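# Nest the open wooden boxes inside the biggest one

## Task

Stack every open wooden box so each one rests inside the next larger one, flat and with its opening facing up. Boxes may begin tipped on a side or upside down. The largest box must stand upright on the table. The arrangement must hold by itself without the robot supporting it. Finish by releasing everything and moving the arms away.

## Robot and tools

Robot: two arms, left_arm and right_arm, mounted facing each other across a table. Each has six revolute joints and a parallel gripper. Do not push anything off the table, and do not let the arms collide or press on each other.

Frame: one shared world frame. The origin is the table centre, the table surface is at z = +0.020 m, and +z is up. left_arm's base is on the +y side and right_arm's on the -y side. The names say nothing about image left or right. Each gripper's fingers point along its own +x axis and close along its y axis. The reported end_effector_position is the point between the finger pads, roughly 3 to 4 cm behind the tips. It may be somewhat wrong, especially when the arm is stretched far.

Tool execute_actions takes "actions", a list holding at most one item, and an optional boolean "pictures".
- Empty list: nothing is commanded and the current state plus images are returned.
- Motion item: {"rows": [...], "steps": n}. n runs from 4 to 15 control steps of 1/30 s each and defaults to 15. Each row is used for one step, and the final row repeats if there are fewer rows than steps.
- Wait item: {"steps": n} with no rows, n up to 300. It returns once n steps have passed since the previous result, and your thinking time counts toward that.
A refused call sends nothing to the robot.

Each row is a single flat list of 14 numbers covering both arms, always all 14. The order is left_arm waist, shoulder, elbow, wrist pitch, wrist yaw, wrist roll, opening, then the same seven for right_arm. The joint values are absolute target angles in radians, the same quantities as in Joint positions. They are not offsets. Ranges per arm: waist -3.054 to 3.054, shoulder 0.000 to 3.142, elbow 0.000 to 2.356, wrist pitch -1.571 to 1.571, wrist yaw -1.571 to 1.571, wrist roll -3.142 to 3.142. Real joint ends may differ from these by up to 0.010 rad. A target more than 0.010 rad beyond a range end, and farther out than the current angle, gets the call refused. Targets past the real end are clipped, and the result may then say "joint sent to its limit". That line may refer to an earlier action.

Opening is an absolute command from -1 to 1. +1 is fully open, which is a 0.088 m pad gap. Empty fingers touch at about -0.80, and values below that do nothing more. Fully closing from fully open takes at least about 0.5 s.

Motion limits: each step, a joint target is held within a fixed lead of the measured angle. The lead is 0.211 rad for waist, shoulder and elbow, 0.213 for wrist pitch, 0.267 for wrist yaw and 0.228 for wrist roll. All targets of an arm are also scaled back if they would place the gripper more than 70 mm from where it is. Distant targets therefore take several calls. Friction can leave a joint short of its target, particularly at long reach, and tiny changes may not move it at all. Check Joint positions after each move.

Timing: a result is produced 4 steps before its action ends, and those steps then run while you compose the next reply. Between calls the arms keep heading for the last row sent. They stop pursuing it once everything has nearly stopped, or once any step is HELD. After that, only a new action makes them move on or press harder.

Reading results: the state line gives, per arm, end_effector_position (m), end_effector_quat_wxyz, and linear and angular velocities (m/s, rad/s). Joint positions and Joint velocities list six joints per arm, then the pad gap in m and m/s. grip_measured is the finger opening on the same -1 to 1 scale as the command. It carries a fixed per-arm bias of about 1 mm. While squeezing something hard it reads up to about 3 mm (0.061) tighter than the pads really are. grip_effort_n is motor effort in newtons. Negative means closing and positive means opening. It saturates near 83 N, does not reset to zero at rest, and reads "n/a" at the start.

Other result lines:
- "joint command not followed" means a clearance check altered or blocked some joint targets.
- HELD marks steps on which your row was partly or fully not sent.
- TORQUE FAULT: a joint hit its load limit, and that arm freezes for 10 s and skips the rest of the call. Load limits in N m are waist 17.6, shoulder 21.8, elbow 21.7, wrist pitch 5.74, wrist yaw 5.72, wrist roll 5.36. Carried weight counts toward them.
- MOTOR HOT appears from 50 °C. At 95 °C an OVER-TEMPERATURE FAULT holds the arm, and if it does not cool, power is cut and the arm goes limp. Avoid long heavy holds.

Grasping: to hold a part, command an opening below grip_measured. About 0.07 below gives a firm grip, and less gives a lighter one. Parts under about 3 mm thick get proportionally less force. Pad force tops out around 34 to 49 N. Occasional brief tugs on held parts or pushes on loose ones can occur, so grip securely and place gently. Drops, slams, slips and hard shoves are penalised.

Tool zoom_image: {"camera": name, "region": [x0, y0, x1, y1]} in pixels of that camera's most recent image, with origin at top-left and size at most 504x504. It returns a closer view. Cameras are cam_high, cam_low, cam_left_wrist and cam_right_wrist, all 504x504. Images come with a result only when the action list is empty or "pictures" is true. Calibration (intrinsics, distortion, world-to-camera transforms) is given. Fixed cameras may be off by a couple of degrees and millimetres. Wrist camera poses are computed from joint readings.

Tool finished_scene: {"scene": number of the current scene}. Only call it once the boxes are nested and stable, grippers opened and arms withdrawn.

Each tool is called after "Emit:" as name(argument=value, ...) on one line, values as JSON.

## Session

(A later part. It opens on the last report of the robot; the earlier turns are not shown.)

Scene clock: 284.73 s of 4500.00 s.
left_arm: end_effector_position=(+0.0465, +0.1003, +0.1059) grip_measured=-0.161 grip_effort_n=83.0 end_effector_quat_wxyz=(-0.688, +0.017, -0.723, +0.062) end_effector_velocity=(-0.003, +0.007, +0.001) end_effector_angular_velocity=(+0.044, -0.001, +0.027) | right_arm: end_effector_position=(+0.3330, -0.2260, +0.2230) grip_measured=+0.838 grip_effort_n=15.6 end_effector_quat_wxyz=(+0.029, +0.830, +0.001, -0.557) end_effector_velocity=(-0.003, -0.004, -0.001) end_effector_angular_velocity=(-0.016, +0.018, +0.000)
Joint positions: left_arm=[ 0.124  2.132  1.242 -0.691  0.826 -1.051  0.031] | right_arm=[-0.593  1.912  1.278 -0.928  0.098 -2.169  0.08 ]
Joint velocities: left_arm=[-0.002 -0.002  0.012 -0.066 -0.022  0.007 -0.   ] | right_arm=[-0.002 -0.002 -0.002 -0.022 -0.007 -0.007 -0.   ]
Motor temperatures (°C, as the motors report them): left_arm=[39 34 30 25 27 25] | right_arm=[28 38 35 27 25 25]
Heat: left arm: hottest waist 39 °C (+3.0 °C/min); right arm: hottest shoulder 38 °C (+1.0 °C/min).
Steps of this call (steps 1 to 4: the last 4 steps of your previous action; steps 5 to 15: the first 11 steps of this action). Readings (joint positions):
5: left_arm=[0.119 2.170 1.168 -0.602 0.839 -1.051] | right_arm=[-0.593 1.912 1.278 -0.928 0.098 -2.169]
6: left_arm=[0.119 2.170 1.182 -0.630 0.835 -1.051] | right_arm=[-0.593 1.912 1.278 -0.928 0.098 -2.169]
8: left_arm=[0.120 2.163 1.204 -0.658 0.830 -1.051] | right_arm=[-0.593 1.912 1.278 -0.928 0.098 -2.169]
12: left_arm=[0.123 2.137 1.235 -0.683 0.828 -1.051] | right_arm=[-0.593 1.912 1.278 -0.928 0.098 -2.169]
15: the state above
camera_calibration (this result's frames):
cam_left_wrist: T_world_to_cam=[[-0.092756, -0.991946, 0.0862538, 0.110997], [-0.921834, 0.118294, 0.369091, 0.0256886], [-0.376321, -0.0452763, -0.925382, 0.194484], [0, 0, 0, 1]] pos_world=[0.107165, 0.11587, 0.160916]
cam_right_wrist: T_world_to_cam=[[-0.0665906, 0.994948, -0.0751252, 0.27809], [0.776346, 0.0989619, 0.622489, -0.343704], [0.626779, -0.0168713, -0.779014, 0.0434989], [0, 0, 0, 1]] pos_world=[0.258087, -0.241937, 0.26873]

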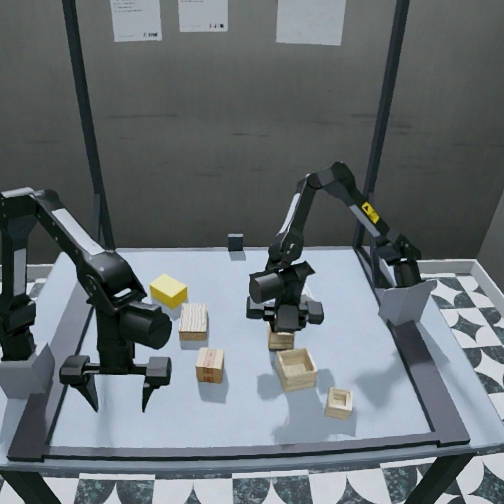

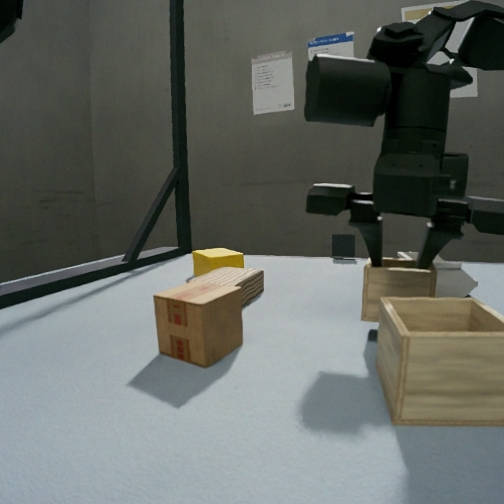

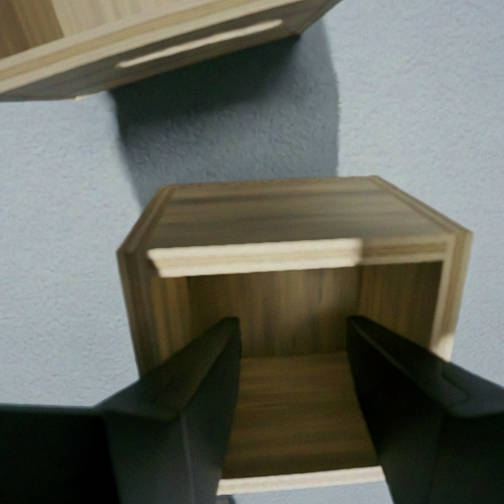

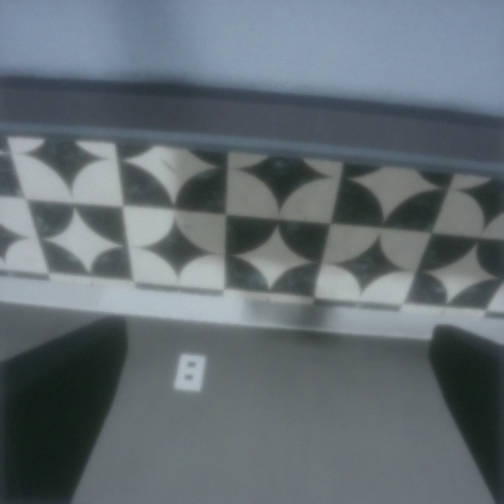

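Held square. Raise, then swing.

Emit:
execute_actions(actions=[{"rows":[[0.2,2.1,1.42,-0.9,0.82,-1.05,0.2,-0.593,1.912,1.278,-0.928,0.098,-2.169,0.84]],"steps":15}])

Emit:
execute_actions(actions=[{"rows":[[0.42,2.25,1.38,-0.8,0.785,-1.05,0.2,-0.593,1.912,1.278,-0.928,0.098,-2.169,0.84]],"steps":15}])

Emit:
execute_actions(actions=[{"rows":[[0.42,2.25,1.38,-0.8,0.785,-1.05,0.2,-0.593,1.912,1.278,-0.928,0.098,-2.169,0.84]],"steps":10}], pictures=true)

Scene clock: 285.27 s of 4500.00 s.
left_arm: end_effector_position=(+0.0480, +0.0769, +0.1603) grip_measured=-0.161 grip_effort_n=83.0 end_effector_quat_wxyz=(-0.696, +0.051, -0.714, +0.059) end_effector_velocity=(-0.013, +0.018, -0.006) end_effector_angular_velocity=(+0.088, +0.055, +0.095) | right_arm: end_effector_position=(+0.3330, -0.2260, +0.2230) grip_measured=+0.838 grip_effort_n=15.1 end_effector_quat_wxyz=(+0.029, +0.830, +0.001, -0.557) end_effector_velocity=(-0.002, +0.001, -0.002) end_effector_angular_velocity=(+0.011, +0.018, +0.009)
Joint positions: left_arm=[ 0.197  2.103  1.408 -0.886  0.822 -1.05   0.031] | right_arm=[-0.593  1.912  1.278 -0.928  0.098 -2.169  0.08 ]
Joint velocities: left_arm=[-0.012 -0.002 -0.002 -0.125 -0.007 -0.022 -0.   ] | right_arm=[-0.002 -0.002 -0.007  0.007 -0.022 -0.007 -0.   ]
Motor temperatures (°C, as the motors report them): left_arm=[39 34 30 25 27 25] | right_arm=[28 38 35 27 25 25]
Heat: left arm: hottest waist 39 °C (+3.0 °C/min); right arm: hottest shoulder 38 °C (+1.0 °C/min).
Steps of this call (steps 1 to 4: the last 4 steps of your previous action; step 5: the robot went on to your last target; steps 6 to 16: the first 11 steps of this action). Readings (joint positions):
6: left_arm=[0.125 2.131 1.257 -0.721 0.823 -1.050] | right_arm=[-0.593 1.912 1.278 -0.928 0.098 -2.169]
7: left_arm=[0.133 2.131 1.286 -0.774 0.823 -1.050] | right_arm=[-0.593 1.912 1.278 -0.928 0.098 -2.169]
9: left_arm=[0.157 2.128 1.336 -0.823 0.822 -1.050] | right_arm=[-0.593 1.912 1.278 -0.928 0.098 -2.169]
13: left_arm=[0.194 2.105 1.400 -0.870 0.822 -1.050] | right_arm=[-0.593 1.912 1.278 -0.928 0.098 -2.169]
16: the state above

Scene clock: 285.77 s of 4500.00 s.
left_arm: end_effector_position=(+0.1418, +0.1217, +0.1763) grip_measured=-0.161 grip_effort_n=83.0 end_effector_quat_wxyz=(-0.709, +0.153, -0.689, +0.007) end_effector_velocity=(+0.042, +0.032, -0.001) end_effector_angular_velocity=(-0.034, +0.006, +0.121) | right_arm: end_effector_position=(+0.3330, -0.2260, +0.2230) grip_measured=+0.838 grip_effort_n=15.1 end_effector_quat_wxyz=(+0.029, +0.830, +0.001, -0.557) end_effector_velocity=(-0.003, +0.001, +0.002) end_effector_angular_velocity=(+0.011, +0.018, +0.009)
Joint positions: left_arm=[ 0.417  2.238  1.383 -0.811  0.786 -1.05   0.031] | right_arm=[-0.593  1.912  1.278 -0.928  0.098 -2.169  0.08 ]
Joint velocities: left_arm=[ 0.105  0.076 -0.032  0.051 -0.007 -0.007 -0.   ] | right_arm=[-0.002 -0.007  0.002 -0.007 -0.022 -0.007 -0.   ]
Motor temperatures (°C, as the motors report them): left_arm=[39 34 30 25 27 25] | right_arm=[28 38 35 27 25 25]
Heat: left arm: hottest waist 39 °C (+3.0 °C/min); right arm: hottest shoulder 38 °C (+1.0 °C/min).
Steps of this call (steps 1 to 4: the last 4 steps of your previous action; steps 5 to 15: the first 11 steps of this action). Readings (joint positions):
5: left_arm=[0.199 2.109 1.409 -0.893 0.822 -1.050] | right_arm=[-0.593 1.912 1.278 -0.928 0.098 -2.169]
6: left_arm=[0.212 2.119 1.409 -0.879 0.822 -1.050] | right_arm=[-0.593 1.912 1.278 -0.928 0.098 -2.169]
8: left_arm=[0.263 2.148 1.408 -0.850 0.814 -1.050] | right_arm=[-0.593 1.912 1.278 -0.928 0.098 -2.169]
12: left_arm=[0.380 2.216 1.392 -0.820 0.791 -1.050] | right_arm=[-0.593 1.912 1.278 -0.928 0.098 -2.169]
15: the state above

Scene clock: 286.10 s of 4500.00 s.
left_arm: end_effector_position=(+0.1426, +0.1209, +0.1750) grip_measured=-0.161 grip_effort_n=83.0 end_effector_quat_wxyz=(-0.709, +0.152, -0.688, +0.009) end_effector_velocity=(-0.001, +0.004, -0.003) end_effector_angular_velocity=(+0.014, +0.007, +0.017) | right_arm: end_effector_position=(+0.3330, -0.2260, +0.2230) grip_measured=+0.838 grip_effort_n=15.1 end_effector_quat_wxyz=(+0.029, +0.830, +0.001, -0.557) end_effector_velocity=(+0.001, +0.001, -0.001) end_effector_angular_velocity=(+0.004, +0.005, +0.006)
Joint positions: left_arm=[ 0.415  2.241  1.383 -0.803  0.786 -1.05   0.031] | right_arm=[-0.593  1.912  1.278 -0.928  0.098 -2.169  0.08 ]
Joint velocities: left_arm=[-0.002  0.002 -0.007 -0.007 -0.007 -0.007  0.   ] | right_arm=[-0.002  0.002 -0.002  0.007 -0.007 -0.007 -0.   ]
Motor temperatures (°C, as the motors report them): left_arm=[39 34 30 25 27 25] | right_arm=[28 38 35 27 25 25]
Heat: left arm: hottest waist 39 °C (+3.0 °C/min); right arm: hottest shoulder 38 °C (+0.0 °C/min).
Steps of this call (steps 1 to 4: the last 4 steps of your previous action; steps 5 to 10: the first 6 steps of this action). Readings (joint positions):
5: left_arm=[0.415 2.239 1.383 -0.804 0.786 -1.050] | right_arm=[-0.593 1.912 1.278 -0.928 0.098 -2.169]
6: left_arm=[0.415 2.239 1.383 -0.804 0.786 -1.050] | right_arm=[-0.593 1.912 1.278 -0.928 0.098 -2.169]
8: left_arm=[0.415 2.241 1.383 -0.803 0.786 -1.050] | right_arm=[-0.593 1.912 1.278 -0.928 0.098 -2.169]
10: the state above
camera_calibration (this result's frames):
cam_left_wrist: T_world_to_cam=[[0.166886, -0.965336, 0.200688, 0.0740325], [-0.945458, -0.0989275, 0.310359, 0.126281], [-0.279748, -0.241536, -0.929194, 0.306172], [0, 0, 0, 1]] pos_world=[0.192689, 0.15791, 0.230443]
cam_right_wrist: T_world_to_cam=[[-0.0665906, 0.994948, -0.0751252, 0.27809], [0.776346, 0.0989619, 0.622489, -0.343704], [0.626779, -0.0168713, -0.779014, 0.0434989], [0, 0, 0, 1]] pos_world=[0.258087, -0.241937, 0.26873]

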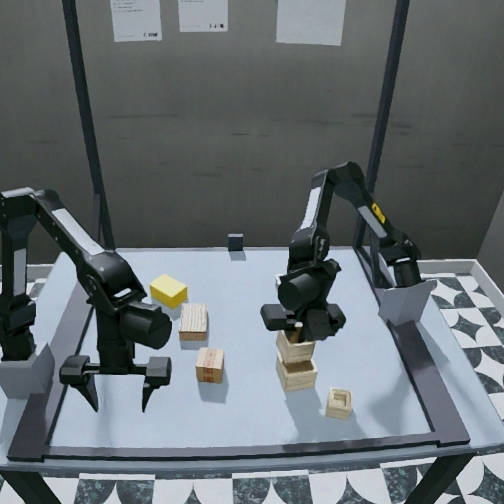

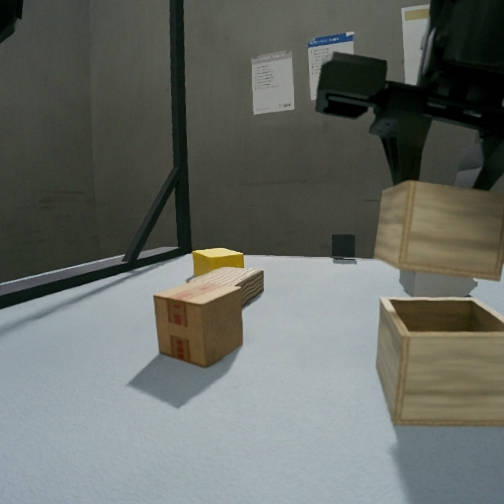

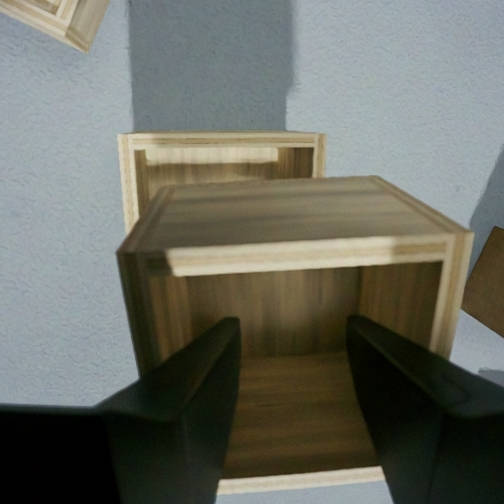

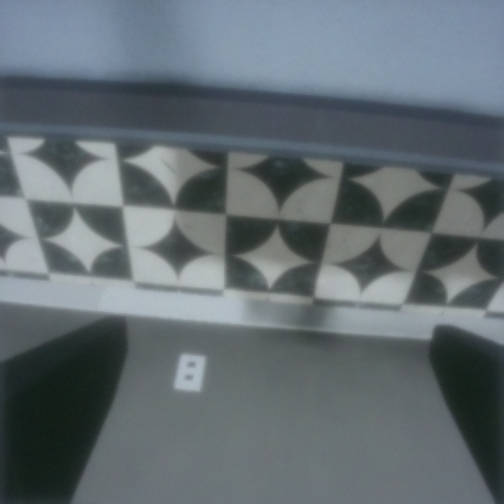

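Emit:
execute_actions(actions=[{"rows":[[0.4,2.25,1.38,-0.72,0.82,-1.09,0.2,-0.593,1.912,1.278,-0.928,0.098,-2.169,0.84]],"steps":15}], pictures=true)

Scene clock: 286.70 s of 4500.00 s.
left_arm: end_effector_position=(+0.1438, +0.1066, +0.1734) grip_measured=-0.161 grip_effort_n=83.0 end_effector_quat_wxyz=(-0.710, +0.158, -0.686, +0.037) end_effector_velocity=(+0.001, -0.004, -0.003) end_effector_angular_velocity=(-0.015, -0.003, -0.003) | right_arm: end_effector_position=(+0.3330, -0.2260, +0.2230) grip_measured=+0.838 grip_effort_n=15.1 end_effector_quat_wxyz=(+0.029, +0.830, +0.001, -0.557) end_effector_velocity=(-0.005, -0.003, -0.002) end_effector_angular_velocity=(-0.015, +0.031, +0.016)
Joint positions: left_arm=[ 0.398  2.242  1.382 -0.726  0.814 -1.085  0.031] | right_arm=[-0.593  1.912  1.278 -0.928  0.098 -2.169  0.08 ]
Joint velocities: left_arm=[-0.007  0.002 -0.007  0.037  0.007 -0.022 -0.   ] | right_arm=[-0.002 -0.002 -0.002 -0.022 -0.022 -0.022 -0.   ]
Motor temperatures (°C, as the motors report them): left_arm=[39 34 30 25 27 25] | right_arm=[28 38 35 27 25 25]
Heat: left arm: hottest waist 39 °C (+3.0 °C/min); right arm: hottest shoulder 38 °C (+0.0 °C/min).
Steps of this call (steps 1 to 4: the last 4 steps of your previous action; steps 5 to 7: the robot went on to your last target; steps 8 to 18: the first 11 steps of this action). Readings (joint positions):
8: left_arm=[0.414 2.241 1.382 -0.796 0.788 -1.054] | right_arm=[-0.593 1.912 1.278 -0.928 0.098 -2.169]
9: left_arm=[0.413 2.241 1.382 -0.778 0.792 -1.062] | right_arm=[-0.593 1.912 1.278 -0.928 0.098 -2.169]
11: left_arm=[0.408 2.242 1.382 -0.751 0.802 -1.071] | right_arm=[-0.593 1.912 1.278 -0.928 0.098 -2.169]
15: left_arm=[0.399 2.242 1.382 -0.732 0.812 -1.082] | right_arm=[-0.593 1.912 1.278 -0.928 0.098 -2.169]
18: the state above
camera_calibration (this result's frames):
cam_left_wrist: T_world_to_cam=[[0.134604, -0.959682, 0.246762, 0.0564246], [-0.95165, -0.0558066, 0.302072, 0.124171], [-0.276122, -0.275491, -0.920794, 0.303218], [0, 0, 0, 1]] pos_world=[0.194298, 0.144613, 0.227769]
cam_right_wrist: T_world_to_cam=[[-0.0665906, 0.994948, -0.0751252, 0.27809], [0.776346, 0.0989619, 0.622489, -0.343704], [0.626779, -0.0168713, -0.779014, 0.0434989], [0, 0, 0, 1]] pos_world=[0.258087, -0.241937, 0.26873]

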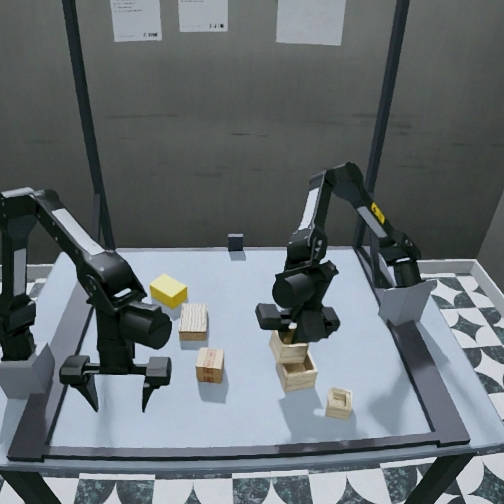

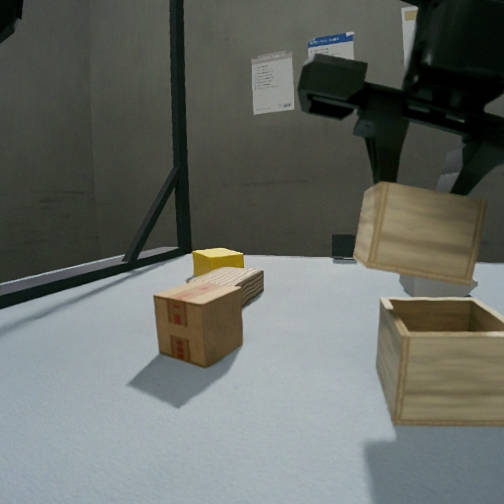

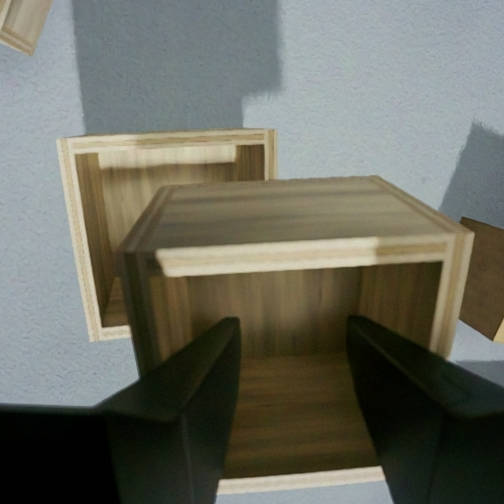

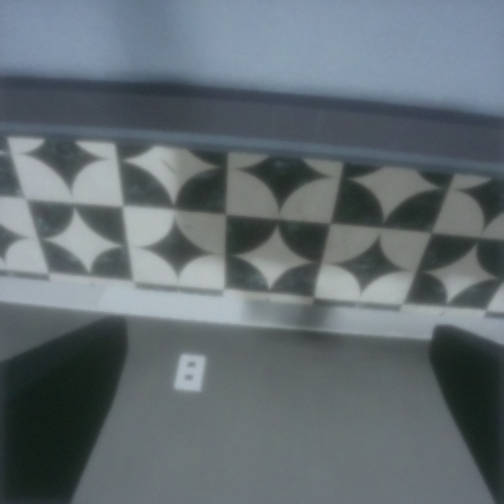

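Emit:
execute_actions(actions=[{"rows":[[0.41,2.3,1.4,-0.94,0.8,-1.05,0.2,-0.593,1.912,1.278,-0.928,0.098,-2.169,0.84]],"steps":15}])

Emit:
execute_actions(actions=[{"rows":[[0.41,2.3,1.4,-0.94,0.8,-1.05,0.2,-0.593,1.912,1.278,-0.928,0.098,-2.169,0.84]],"steps":10}], pictures=true)

Scene clock: 287.30 s of 4500.00 s.
left_arm: end_effector_position=(+0.1312, +0.1381, +0.1573) grip_measured=-0.161 grip_effort_n=83.0 end_effector_quat_wxyz=(-0.673, +0.158, -0.720, -0.059) end_effector_velocity=(-0.010, +0.013, +0.001) end_effector_angular_velocity=(+0.048, +0.048, +0.043) | right_arm: end_effector_position=(+0.3330, -0.2260, +0.2230) grip_measured=+0.838 grip_effort_n=15.1 end_effector_quat_wxyz=(+0.029, +0.830, +0.001, -0.557) end_effector_velocity=(+0.000, -0.003, +0.000) end_effector_angular_velocity=(-0.012, -0.002, +0.001)
Joint positions: left_arm=[ 0.403  2.291  1.393 -0.926  0.804 -1.055  0.031] | right_arm=[-0.593  1.912  1.278 -0.928  0.098 -2.169  0.08 ]
Joint velocities: left_arm=[ 0.007 -0.002 -0.002 -0.095 -0.007  0.022  0.   ] | right_arm=[-0.002 -0.002 -0.002 -0.007  0.007 -0.007 -0.   ]
Motor temperatures (°C, as the motors report them): left_arm=[39 34 30 25 27 25] | right_arm=[28 38 35 27 25 25]
Heat: left arm: hottest waist 39 °C (+3.0 °C/min); right arm: hottest shoulder 38 °C (+0.0 °C/min).
Steps of this call (steps 1 to 4: the last 4 steps of your previous action; steps 5 to 7: the robot went on to your last target; steps 8 to 18: the first 11 steps of this action). Readings (joint positions):
8: left_arm=[0.398 2.246 1.384 -0.739 0.815 -1.084] | right_arm=[-0.593 1.912 1.278 -0.928 0.098 -2.169]
9: left_arm=[0.399 2.252 1.391 -0.789 0.815 -1.078] | right_arm=[-0.593 1.912 1.278 -0.928 0.098 -2.169]
11: left_arm=[0.400 2.265 1.393 -0.858 0.812 -1.068] | right_arm=[-0.593 1.912 1.278 -0.928 0.098 -2.169]
15: left_arm=[0.402 2.290 1.393 -0.912 0.805 -1.058] | right_arm=[-0.593 1.912 1.278 -0.928 0.098 -2.169]
18: the state above

Scene clock: 287.63 s of 4500.00 s.
left_arm: end_effector_position=(+0.1299, +0.1397, +0.1571) grip_measured=-0.161 grip_effort_n=83.0 end_effector_quat_wxyz=(-0.671, +0.157, -0.722, -0.064) end_effector_velocity=(-0.003, +0.003, +0.002) end_effector_angular_velocity=(+0.013, +0.006, +0.020) | right_arm: end_effector_position=(+0.3330, -0.2260, +0.2230) grip_measured=+0.838 grip_effort_n=14.7 end_effector_quat_wxyz=(+0.029, +0.830, +0.001, -0.557) end_effector_velocity=(-0.003, -0.004, -0.001) end_effector_angular_velocity=(-0.016, +0.018, +0.000)
Joint positions: left_arm=[ 0.403  2.292  1.393 -0.938  0.804 -1.053  0.031] | right_arm=[-0.593  1.912  1.278 -0.928  0.098 -2.169  0.08 ]
Joint velocities: left_arm=[ 0.002 -0.007 -0.002 -0.022 -0.007 -0.007 -0.   ] | right_arm=[-0.002 -0.002 -0.002 -0.022 -0.007 -0.007 -0.   ]
Motor temperatures (°C, as the motors report them): left_arm=[39 34 30 25 27 25] | right_arm=[28 38 35 27 25 25]
Heat: left arm: hottest waist 39 °C (+3.0 °C/min); right arm: hottest shoulder 38 °C (+0.0 °C/min).
Steps of this call (steps 1 to 4: the last 4 steps of your previous action; steps 5 to 10: the first 6 steps of this action). Readings (joint positions):
5: left_arm=[0.403 2.292 1.393 -0.935 0.804 -1.054] | right_arm=[-0.593 1.912 1.278 -0.928 0.098 -2.169]
6: left_arm=[0.403 2.292 1.393 -0.936 0.804 -1.054] | right_arm=[-0.593 1.912 1.278 -0.928 0.098 -2.169]
8: left_arm=[0.403 2.292 1.393 -0.937 0.804 -1.053] | right_arm=[-0.593 1.912 1.278 -0.928 0.098 -2.169]
10: the state above
camera_calibration (this result's frames):
cam_left_wrist: T_world_to_cam=[[0.281486, -0.954969, 0.0938072, 0.0983888], [-0.885043, -0.220608, 0.409916, 0.11519], [-0.370762, -0.198409, -0.907287, 0.292859], [0, 0, 0, 1]] pos_world=[0.182835, 0.177476, 0.209259]
cam_right_wrist: T_world_to_cam=[[-0.0665906, 0.994948, -0.0751252, 0.27809], [0.776346, 0.0989619, 0.622489, -0.343704], [0.626779, -0.0168713, -0.779014, 0.0434989], [0, 0, 0, 1]] pos_world=[0.258087, -0.241937, 0.26873]

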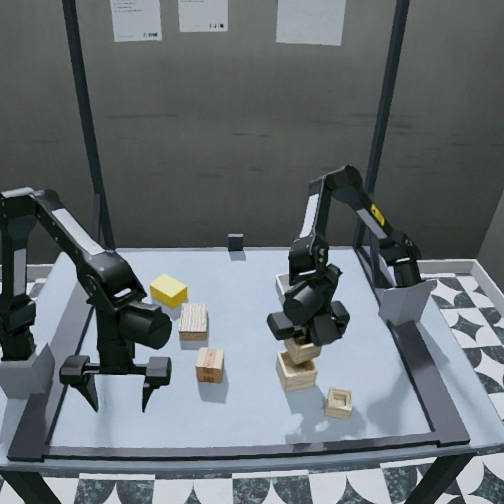

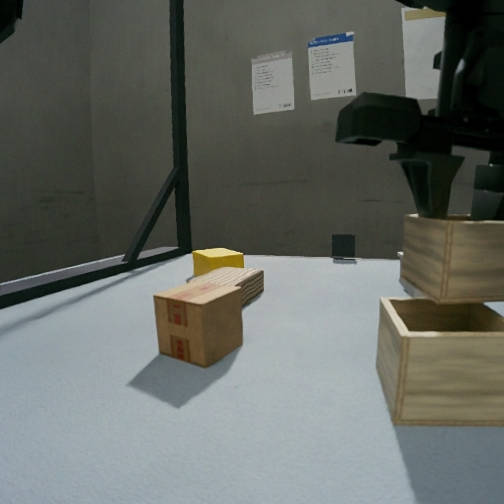

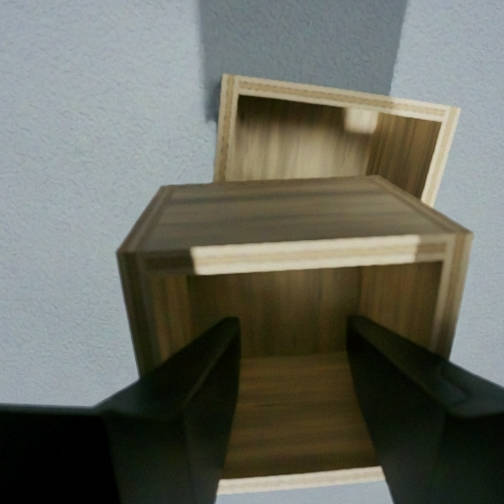

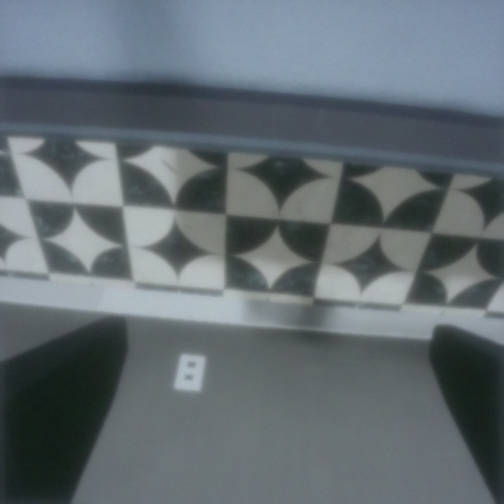

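Emit:
execute_actions(actions=[{"rows":[[0.47,2.34,1.485,-0.985,0.8,-0.92,0.2,-0.593,1.912,1.278,-0.928,0.098,-2.169,0.84]],"steps":15}])

Emit:
execute_actions(actions=[{"rows":[[0.47,2.34,1.485,-0.985,0.8,-0.92,0.2,-0.593,1.912,1.278,-0.928,0.098,-2.169,0.84]],"steps":10}], pictures=true)

Scene clock: 290.13 s of 4500.00 s.
left_arm: end_effector_position=(+0.1519, +0.1382, +0.1787) grip_measured=-0.161 grip_effort_n=83.0 end_effector_quat_wxyz=(-0.682, +0.146, -0.716, -0.020) end_effector_velocity=(+0.001, +0.001, -0.006) end_effector_angular_velocity=(+0.034, -0.003, -0.030) | right_arm: end_effector_position=(+0.3330, -0.2260, +0.2230) grip_measured=+0.838 grip_effort_n=15.1 end_effector_quat_wxyz=(+0.029, +0.830, +0.001, -0.557) end_effector_velocity=(-0.007, -0.003, -0.004) end_effector_angular_velocity=(-0.011, +0.046, +0.018)
Joint positions: left_arm=[ 0.467  2.327  1.472 -0.981  0.803 -0.93   0.031] | right_arm=[-0.593  1.912  1.278 -0.928  0.098 -2.169  0.08 ]
Joint velocities: left_arm=[-0.012  0.022  0.022 -0.022 -0.022  0.037 -0.   ] | right_arm=[-0.002 -0.002 -0.007 -0.022 -0.037 -0.022 -0.   ]
Motor temperatures (°C, as the motors report them): left_arm=[39 34 30 25 27 25] | right_arm=[28 38 35 27 25 25]
Heat: left arm: hottest waist 39 °C (+3.0 °C/min); right arm: hottest shoulder 38 °C (+0.0 °C/min).
Steps of this call (steps 1 to 4: the last 4 steps of your previous action; steps 5 to 15: the robot went on to your last target; steps 16 to 64: nothing new was sent; steps 65 to 75: the first 11 steps of this action). Readings (joint positions):
65: left_arm=[0.405 2.295 1.400 -0.948 0.804 -1.037] | right_arm=[-0.593 1.912 1.278 -0.928 0.098 -2.169]
66: left_arm=[0.411 2.303 1.415 -0.960 0.804 -1.009] | right_arm=[-0.593 1.912 1.278 -0.928 0.098 -2.169]
68: left_arm=[0.432 2.317 1.443 -0.963 0.804 -0.972] | right_arm=[-0.593 1.912 1.278 -0.928 0.098 -2.169]
72: left_arm=[0.464 2.324 1.467 -0.977 0.803 -0.939] | right_arm=[-0.593 1.912 1.278 -0.928 0.098 -2.169]
75: the state above

Scene clock: 290.47 s of 4500.00 s.
left_arm: end_effector_position=(+0.1522, +0.1381, +0.1783) grip_measured=-0.161 grip_effort_n=83.0 end_effector_quat_wxyz=(-0.682, +0.144, -0.717, -0.018) end_effector_velocity=(+0.002, +0.000, -0.002) end_effector_angular_velocity=(+0.018, -0.016, -0.001) | right_arm: end_effector_position=(+0.3330, -0.2260, +0.2230) grip_measured=+0.838 grip_effort_n=15.6 end_effector_quat_wxyz=(+0.029, +0.830, +0.001, -0.557) end_effector_velocity=(-0.003, +0.001, +0.002) end_effector_angular_velocity=(+0.011, +0.018, +0.009)
Joint positions: left_arm=[ 0.467  2.33   1.475 -0.983  0.803 -0.923  0.031] | right_arm=[-0.593  1.912  1.278 -0.928  0.098 -2.169  0.08 ]
Joint velocities: left_arm=[-0.007  0.002  0.002  0.007 -0.022 -0.007 -0.001] | right_arm=[-0.002 -0.007  0.002 -0.007 -0.022 -0.007 -0.   ]
Motor temperatures (°C, as the motors report them): left_arm=[39 34 30 25 27 25] | right_arm=[28 38 35 27 25 25]
Heat: left arm: hottest waist 39 °C (+3.0 °C/min); right arm: hottest shoulder 38 °C (+0.0 °C/min).
Steps of this call (steps 1 to 4: the last 4 steps of your previous action; steps 5 to 10: the first 6 steps of this action). Readings (joint positions):
5: left_arm=[0.467 2.330 1.474 -0.983 0.803 -0.925] | right_arm=[-0.593 1.912 1.278 -0.928 0.098 -2.169]
6: left_arm=[0.467 2.330 1.475 -0.983 0.803 -0.925] | right_arm=[-0.593 1.912 1.278 -0.928 0.098 -2.169]
8: left_arm=[0.467 2.330 1.475 -0.983 0.803 -0.924] | right_arm=[-0.593 1.912 1.278 -0.928 0.098 -2.169]
10: the state above
camera_calibration (this result's frames):
cam_left_wrist: T_world_to_cam=[[0.199844, -0.969104, 0.144571, 0.0939091], [-0.913471, -0.130896, 0.385275, 0.122159], [-0.354447, -0.209056, -0.911407, 0.319776], [0, 0, 0, 1]] pos_world=[0.206165, 0.173849, 0.230805]
cam_right_wrist: T_world_to_cam=[[-0.0665906, 0.994948, -0.0751252, 0.27809], [0.776346, 0.0989619, 0.622489, -0.343704], [0.626779, -0.0168713, -0.779014, 0.0434989], [0, 0, 0, 1]] pos_world=[0.258087, -0.241937, 0.26873]

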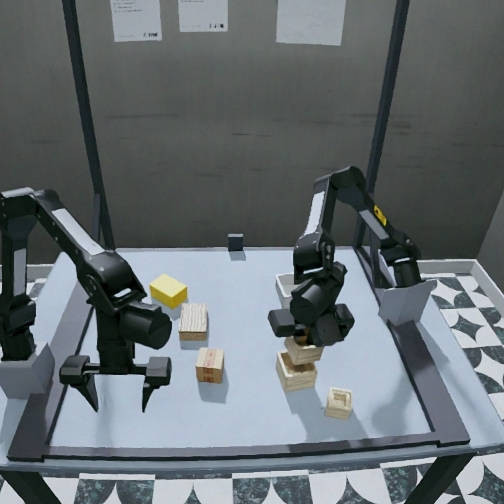

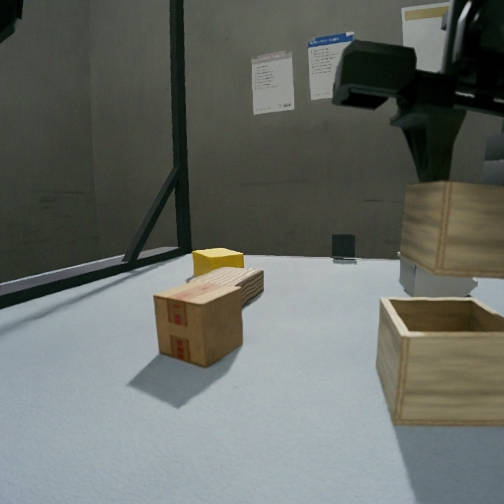

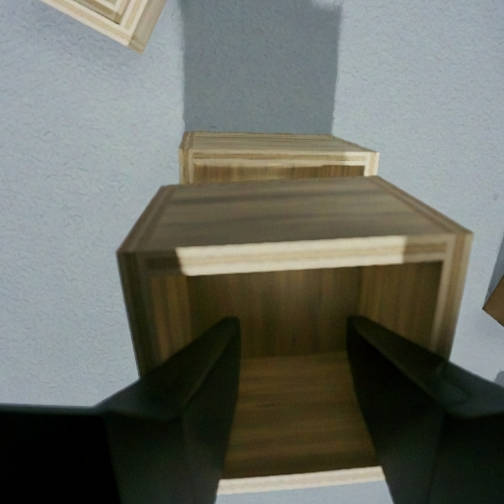

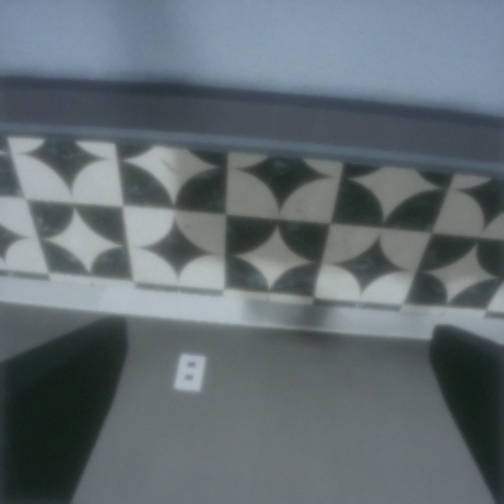

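Emit:
execute_actions(actions=[{"rows":[[0.45,2.43,1.53,-1.0,0.8,-0.92,0.2,-0.593,1.912,1.278,-0.928,0.098,-2.169,0.84]],"steps":15}])

Emit:
execute_actions(actions=[{"rows":[[0.45,2.43,1.53,-1.0,0.8,-0.92,0.2,-0.593,1.912,1.278,-0.928,0.098,-2.169,0.84]],"steps":10}], pictures=true)

Scene clock: 291.07 s of 4500.00 s.
left_arm: end_effector_position=(+0.1617, +0.1420, +0.1556) grip_measured=-0.161 grip_effort_n=83.0 end_effector_quat_wxyz=(-0.668, +0.138, -0.730, -0.045) end_effector_velocity=(+0.003, -0.008, +0.009) end_effector_angular_velocity=(+0.006, -0.031, -0.025) | right_arm: end_effector_position=(+0.3330, -0.2260, +0.2230) grip_measured=+0.838 grip_effort_n=15.6 end_effector_quat_wxyz=(+0.029, +0.830, +0.001, -0.557) end_effector_velocity=(-0.003, -0.004, -0.001) end_effector_angular_velocity=(-0.011, +0.018, -0.013)
Joint positions: left_arm=[ 0.448  2.42   1.516 -0.998  0.802 -0.923  0.031] | right_arm=[-0.593  1.912  1.278 -0.928  0.098 -2.169  0.08 ]
Joint velocities: left_arm=[-0.002 -0.002  0.046 -0.022 -0.022  0.007 -0.   ] | right_arm=[-0.002 -0.002 -0.002 -0.022 -0.007  0.007 -0.   ]
Motor temperatures (°C, as the motors report them): left_arm=[39 34 30 25 27 25] | right_arm=[28 38 35 27 25 25]
Heat: left arm: hottest waist 39 °C (+3.0 °C/min); right arm: hottest shoulder 38 °C (+0.0 °C/min).
Steps of this call (steps 1 to 4: the last 4 steps of your previous action; steps 5 to 7: the robot went on to your last target; steps 8 to 18: the first 11 steps of this action). Readings (joint positions):
8: left_arm=[0.466 2.338 1.480 -0.988 0.803 -0.923] | right_arm=[-0.593 1.912 1.278 -0.928 0.098 -2.169]
9: left_arm=[0.465 2.351 1.492 -0.993 0.803 -0.923] | right_arm=[-0.593 1.912 1.278 -0.928 0.098 -2.169]
11: left_arm=[0.459 2.379 1.511 -0.990 0.803 -0.923] | right_arm=[-0.593 1.912 1.278 -0.928 0.098 -2.169]
15: left_arm=[0.449 2.415 1.513 -0.997 0.802 -0.923] | right_arm=[-0.593 1.912 1.278 -0.928 0.098 -2.169]
18: the state above

Scene clock: 291.40 s of 4500.00 s.
left_arm: end_effector_position=(+0.1623, +0.1405, +0.1567) grip_measured=-0.161 grip_effort_n=83.0 end_effector_quat_wxyz=(-0.670, +0.137, -0.729, -0.042) end_effector_velocity=(+0.002, +0.002, -0.001) end_effector_angular_velocity=(+0.015, -0.019, -0.013) | right_arm: end_effector_position=(+0.3330, -0.2260, +0.2230) grip_measured=+0.838 grip_effort_n=14.7 end_effector_quat_wxyz=(+0.029, +0.830, +0.001, -0.557) end_effector_velocity=(+0.002, +0.000, +0.003) end_effector_angular_velocity=(-0.001, -0.012, +0.020)
Joint positions: left_arm=[ 0.448  2.42   1.522 -0.998  0.802 -0.923  0.031] | right_arm=[-0.593  1.912  1.278 -0.928  0.098 -2.169  0.08 ]
Joint velocities: left_arm=[-0.002 -0.002 -0.002  0.007 -0.022  0.007 -0.   ] | right_arm=[-0.002 -0.007 -0.002  0.007  0.007 -0.022 -0.   ]
Motor temperatures (°C, as the motors report them): left_arm=[39 34 30 25 27 25] | right_arm=[28 38 35 27 25 25]
Heat: left arm: hottest waist 39 °C (+3.0 °C/min); right arm: hottest shoulder 38 °C (+0.0 °C/min).
Steps of this call (steps 1 to 4: the last 4 steps of your previous action; steps 5 to 10: the first 6 steps of this action). Readings (joint positions):
5: left_arm=[0.448 2.420 1.522 -0.998 0.802 -0.923] | right_arm=[-0.593 1.912 1.278 -0.928 0.098 -2.169]
6: left_arm=[0.448 2.420 1.522 -0.998 0.802 -0.923] | right_arm=[-0.593 1.912 1.278 -0.928 0.098 -2.169]
8: left_arm=[0.448 2.420 1.522 -0.998 0.802 -0.923] | right_arm=[-0.593 1.912 1.278 -0.928 0.098 -2.169]
10: the state above
camera_calibration (this result's frames):
cam_left_wrist: T_world_to_cam=[[0.224979, -0.969511, 0.0971252, 0.100759], [-0.893581, -0.165558, 0.417256, 0.136691], [-0.388454, -0.180663, -0.903584, 0.304452], [0, 0, 0, 1]] pos_world=[0.217742, 0.17532, 0.208276]
cam_right_wrist: T_world_to_cam=[[-0.0665906, 0.994948, -0.0751252, 0.27809], [0.776346, 0.0989619, 0.622489, -0.343704], [0.626779, -0.0168713, -0.779014, 0.0434989], [0, 0, 0, 1]] pos_world=[0.258087, -0.241937, 0.26873]

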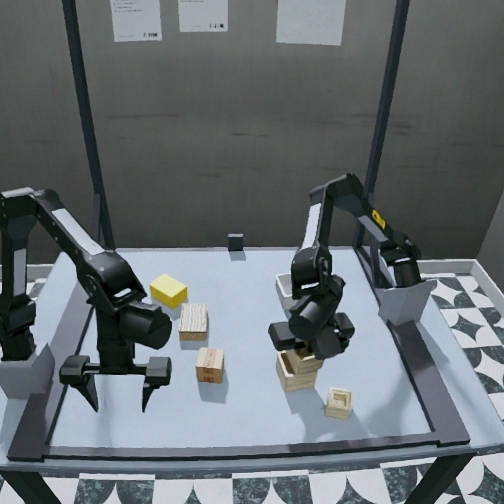

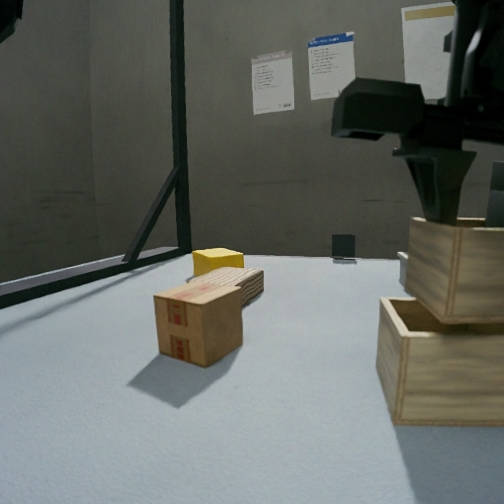

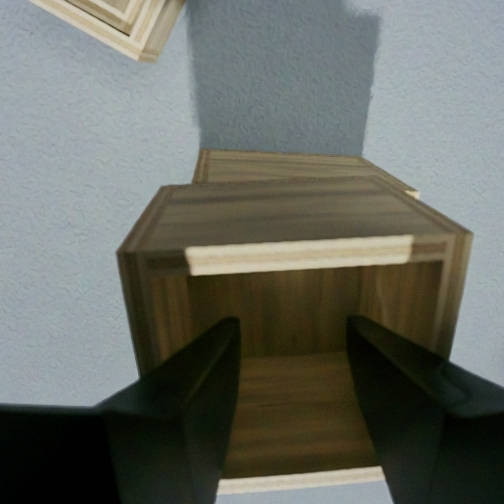

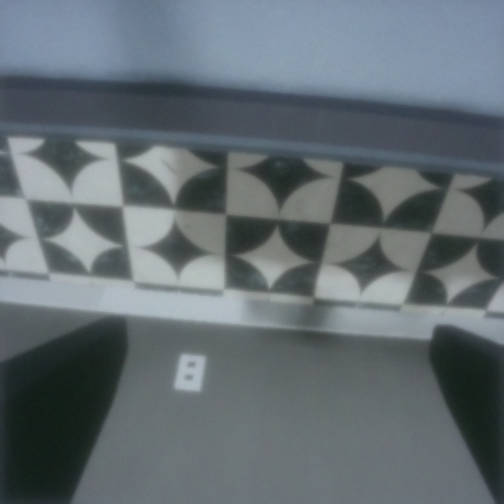

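Emit:
execute_actions(actions=[{"rows":[[0.42,2.43,1.56,-0.92,0.8,-0.92,0.2,-0.593,1.912,1.278,-0.928,0.098,-2.169,0.84]],"steps":15}])

Emit:
execute_actions(actions=[{"rows":[[0.42,2.43,1.56,-0.92,0.8,-0.92,0.2,-0.593,1.912,1.278,-0.928,0.098,-2.169,0.84]],"steps":10}], pictures=true)

Scene clock: 292.17 s of 4500.00 s.
left_arm: end_effector_position=(+0.1672, +0.1205, +0.1543) grip_measured=-0.161 grip_effort_n=83.0 end_effector_quat_wxyz=(-0.688, +0.117, -0.716, -0.001) end_effector_velocity=(+0.005, -0.007, +0.001) end_effector_angular_velocity=(-0.029, -0.023, -0.012) | right_arm: end_effector_position=(+0.3330, -0.2260, +0.2230) grip_measured=+0.838 grip_effort_n=15.6 end_effector_quat_wxyz=(+0.029, +0.830, +0.001, -0.557) end_effector_velocity=(-0.002, -0.002, +0.001) end_effector_angular_velocity=(-0.000, +0.008, +0.005)
Joint positions: left_arm=[ 0.417  2.423  1.551 -0.927  0.802 -0.923  0.031] | right_arm=[-0.593  1.912  1.278 -0.928  0.098 -2.169  0.08 ]
Joint velocities: left_arm=[-0.002 -0.002 -0.002  0.051  0.007 -0.022 -0.   ] | right_arm=[-0.002 -0.007 -0.002 -0.007 -0.007 -0.007 -0.   ]
Motor temperatures (°C, as the motors report them): left_arm=[39 34 30 25 27 25] | right_arm=[28 38 35 27 25 25]
Heat: left arm: hottest waist 39 °C (+3.0 °C/min); right arm: hottest shoulder 38 °C (+0.0 °C/min).
Steps of this call (steps 1 to 4: the last 4 steps of your previous action; steps 5 to 12: the robot went on to your last target; steps 13 to 23: the first 11 steps of this action). Readings (joint positions):
13: left_arm=[0.447 2.420 1.524 -0.996 0.802 -0.923] | right_arm=[-0.593 1.912 1.278 -0.928 0.098 -2.169]
14: left_arm=[0.444 2.420 1.527 -0.979 0.802 -0.923] | right_arm=[-0.593 1.912 1.278 -0.928 0.098 -2.169]
16: left_arm=[0.434 2.423 1.538 -0.950 0.802 -0.923] | right_arm=[-0.593 1.912 1.278 -0.928 0.098 -2.169]
20: left_arm=[0.419 2.423 1.550 -0.931 0.802 -0.923] | right_arm=[-0.593 1.912 1.278 -0.928 0.098 -2.169]
23: the state above

Scene clock: 292.50 s of 4500.00 s.
left_arm: end_effector_position=(+0.1679, +0.1197, +0.1546) grip_measured=-0.161 grip_effort_n=83.0 end_effector_quat_wxyz=(-0.689, +0.117, -0.715, +0.001) end_effector_velocity=(-0.001, +0.002, +0.001) end_effector_angular_velocity=(+0.019, -0.012, +0.009) | right_arm: end_effector_position=(+0.3330, -0.2260, +0.2230) grip_measured=+0.838 grip_effort_n=15.1 end_effector_quat_wxyz=(+0.029, +0.830, +0.001, -0.557) end_effector_velocity=(-0.001, -0.002, -0.000) end_effector_angular_velocity=(-0.004, +0.010, +0.004)
Joint positions: left_arm=[ 0.417  2.423  1.551 -0.922  0.802 -0.923  0.031] | right_arm=[-0.593  1.912  1.278 -0.928  0.098 -2.169  0.08 ]
Joint velocities: left_arm=[-0.002 -0.007 -0.002 -0.007 -0.022 -0.007 -0.   ] | right_arm=[-0.002 -0.002 -0.002 -0.007 -0.007 -0.007 -0.   ]
Motor temperatures (°C, as the motors report them): left_arm=[39 34 30 25 27 25] | right_arm=[28 38 35 27 25 25]
Heat: left arm: hottest waist 39 °C (+3.0 °C/min); right arm: hottest shoulder 38 °C (+0.0 °C/min).
Steps of this call (steps 1 to 4: the last 4 steps of your previous action; steps 5 to 10: the first 6 steps of this action). Readings (joint positions):
5: left_arm=[0.417 2.423 1.551 -0.923 0.802 -0.923] | right_arm=[-0.593 1.912 1.278 -0.928 0.098 -2.169]
6: left_arm=[0.417 2.423 1.551 -0.923 0.802 -0.923] | right_arm=[-0.593 1.912 1.278 -0.928 0.098 -2.169]
8: left_arm=[0.417 2.423 1.551 -0.922 0.802 -0.923] | right_arm=[-0.593 1.912 1.278 -0.928 0.098 -2.169]
10: the state above
camera_calibration (this result's frames):
cam_left_wrist: T_world_to_cam=[[0.134708, -0.981437, 0.136511, 0.09007], [-0.926545, -0.0759256, 0.368443, 0.141523], [-0.351239, -0.176116, -0.919573, 0.296658], [0, 0, 0, 1]] pos_world=[0.223192, 0.151389, 0.208359]
cam_right_wrist: T_world_to_cam=[[-0.0665906, 0.994948, -0.0751252, 0.27809], [0.776346, 0.0989619, 0.622489, -0.343704], [0.626779, -0.0168713, -0.779014, 0.0434989], [0, 0, 0, 1]] pos_world=[0.258087, -0.241937, 0.26873]

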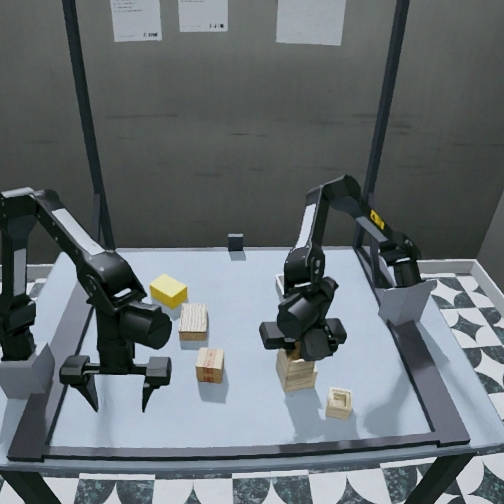

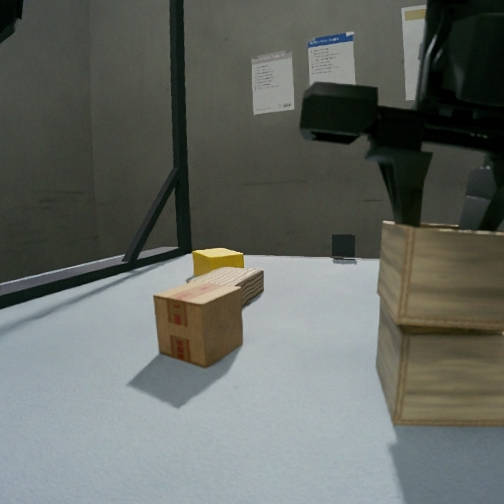

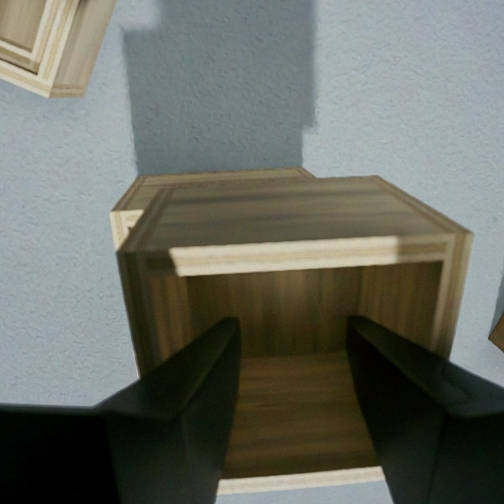

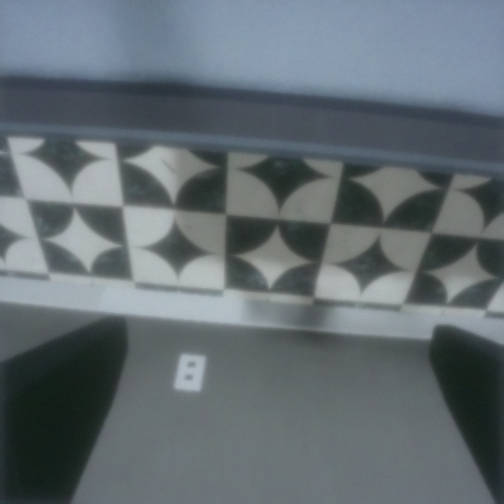

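Emit:
execute_actions(actions=[{"rows":[[0.42,2.36,1.48,-0.93,0.8,-0.94,0.2,-0.593,1.912,1.278,-0.928,0.098,-2.169,0.84]],"steps":15}])

Emit:
execute_actions(actions=[{"rows":[[0.42,2.36,1.48,-0.93,0.8,-0.94,0.2,-0.593,1.912,1.278,-0.928,0.098,-2.169,0.84]],"steps":10}], pictures=true)

Scene clock: 293.10 s of 4500.00 s.
left_arm: end_effector_position=(+0.1555, +0.1294, +0.1548) grip_measured=-0.161 grip_effort_n=83.0 end_effector_quat_wxyz=(-0.684, +0.123, -0.719, -0.014) end_effector_velocity=(-0.012, +0.007, +0.004) end_effector_angular_velocity=(+0.031, +0.004, +0.024) | right_arm: end_effector_position=(+0.3330, -0.2260, +0.2230) grip_measured=+0.838 grip_effort_n=15.1 end_effector_quat_wxyz=(+0.029, +0.830, +0.001, -0.557) end_effector_velocity=(-0.004, +0.000, -0.001) end_effector_angular_velocity=(-0.004, +0.023, +0.025)
Joint positions: left_arm=[ 0.417  2.379  1.489 -0.928  0.802 -0.936  0.031] | right_arm=[-0.593  1.912  1.278 -0.928  0.098 -2.169  0.08 ]
Joint velocities: left_arm=[-0.002 -0.042 -0.032 -0.037 -0.022 -0.007  0.   ] | right_arm=[ 0.002 -0.002 -0.002 -0.007 -0.022 -0.022 -0.   ]
Motor temperatures (°C, as the motors report them): left_arm=[39 34 30 25 27 25] | right_arm=[28 38 35 27 25 25]
Heat: left arm: hottest waist 39 °C (+3.0 °C/min); right arm: hottest shoulder 38 °C (+0.0 °C/min).
Steps of this call (steps 1 to 4: the last 4 steps of your previous action; steps 5 to 7: the robot went on to your last target; steps 8 to 18: the first 11 steps of this action). Readings (joint positions):
8: left_arm=[0.417 2.421 1.547 -0.920 0.802 -0.923] | right_arm=[-0.593 1.912 1.278 -0.928 0.098 -2.169]
9: left_arm=[0.417 2.415 1.536 -0.918 0.802 -0.924] | right_arm=[-0.593 1.912 1.278 -0.928 0.098 -2.169]
11: left_arm=[0.417 2.400 1.513 -0.928 0.802 -0.930] | right_arm=[-0.593 1.912 1.278 -0.928 0.098 -2.169]
15: left_arm=[0.417 2.386 1.494 -0.928 0.802 -0.935] | right_arm=[-0.593 1.912 1.278 -0.928 0.098 -2.169]
18: the state above

Scene clock: 293.43 s of 4500.00 s.
left_arm: end_effector_position=(+0.1547, +0.1301, +0.1547) grip_measured=-0.161 grip_effort_n=83.0 end_effector_quat_wxyz=(-0.683, +0.123, -0.719, -0.015) end_effector_velocity=(+0.002, +0.001, -0.001) end_effector_angular_velocity=(+0.015, -0.015, +0.017) | right_arm: end_effector_position=(+0.3330, -0.2260, +0.2230) grip_measured=+0.838 grip_effort_n=15.1 end_effector_quat_wxyz=(+0.029, +0.830, +0.001, -0.557) end_effector_velocity=(-0.002, -0.007, -0.002) end_effector_angular_velocity=(-0.019, +0.021, -0.006)
Joint positions: left_arm=[ 0.417  2.377  1.485 -0.929  0.802 -0.937  0.031] | right_arm=[-0.593  1.912  1.278 -0.928  0.098 -2.169  0.08 ]
Joint velocities: left_arm=[-0.002 -0.002 -0.002  0.007 -0.022 -0.022 -0.   ] | right_arm=[-0.007 -0.002 -0.007 -0.022 -0.007 -0.007 -0.   ]
Motor temperatures (°C, as the motors report them): left_arm=[39 34 30 25 27 25] | right_arm=[28 38 35 27 25 25]
Heat: left arm: hottest waist 39 °C (+3.0 °C/min); right arm: hottest shoulder 38 °C (+0.0 °C/min).
Steps of this call (steps 1 to 4: the last 4 steps of your previous action; steps 5 to 10: the first 6 steps of this action). Readings (joint positions):
5: left_arm=[0.417 2.377 1.486 -0.929 0.802 -0.937] | right_arm=[-0.593 1.912 1.278 -0.928 0.098 -2.169]
6: left_arm=[0.417 2.377 1.486 -0.929 0.802 -0.937] | right_arm=[-0.593 1.912 1.278 -0.928 0.098 -2.169]
8: left_arm=[0.417 2.377 1.485 -0.929 0.802 -0.937] | right_arm=[-0.593 1.912 1.278 -0.928 0.098 -2.169]
10: the state above
camera_calibration (this result's frames):
cam_left_wrist: T_world_to_cam=[[0.166789, -0.978617, 0.120377, 0.099207], [-0.916664, -0.10893, 0.384529, 0.130242], [-0.363193, -0.174481, -0.915231, 0.294951], [0, 0, 0, 1]] pos_world=[0.209965, 0.162736, 0.207924]
cam_right_wrist: T_world_to_cam=[[-0.0665906, 0.994948, -0.0751252, 0.27809], [0.776346, 0.0989619, 0.622489, -0.343704], [0.626779, -0.0168713, -0.779014, 0.0434989], [0, 0, 0, 1]] pos_world=[0.258087, -0.241937, 0.26873]

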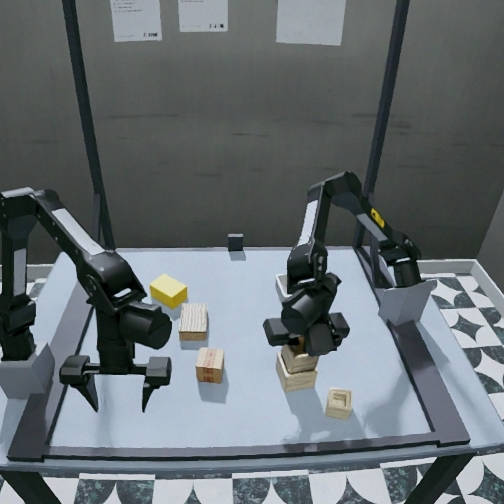

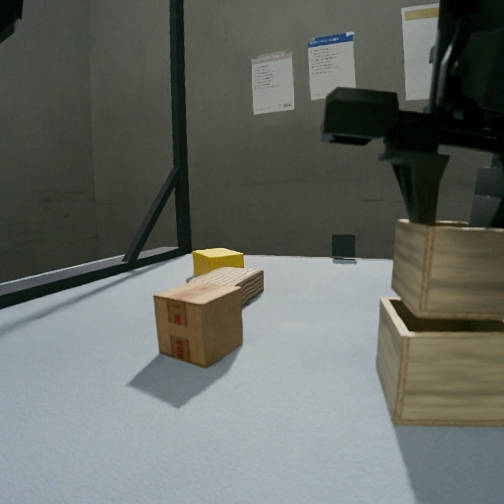

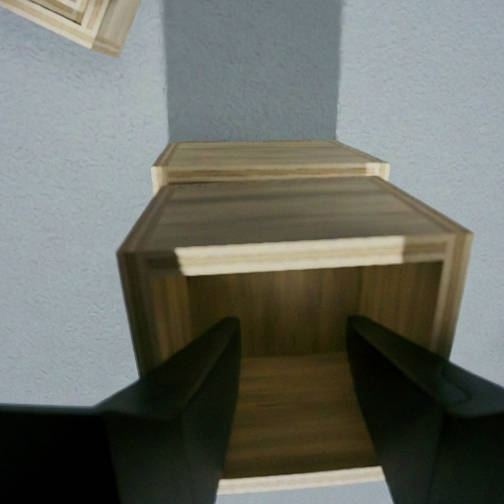

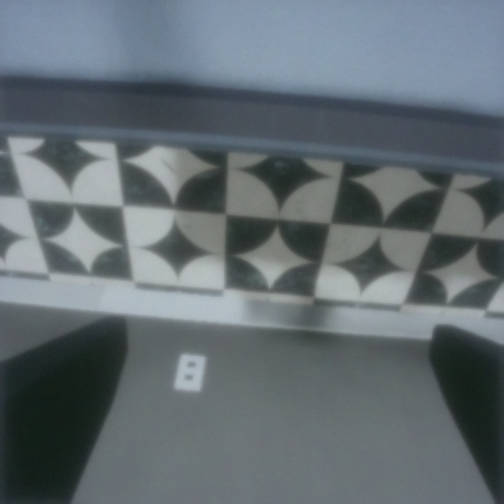

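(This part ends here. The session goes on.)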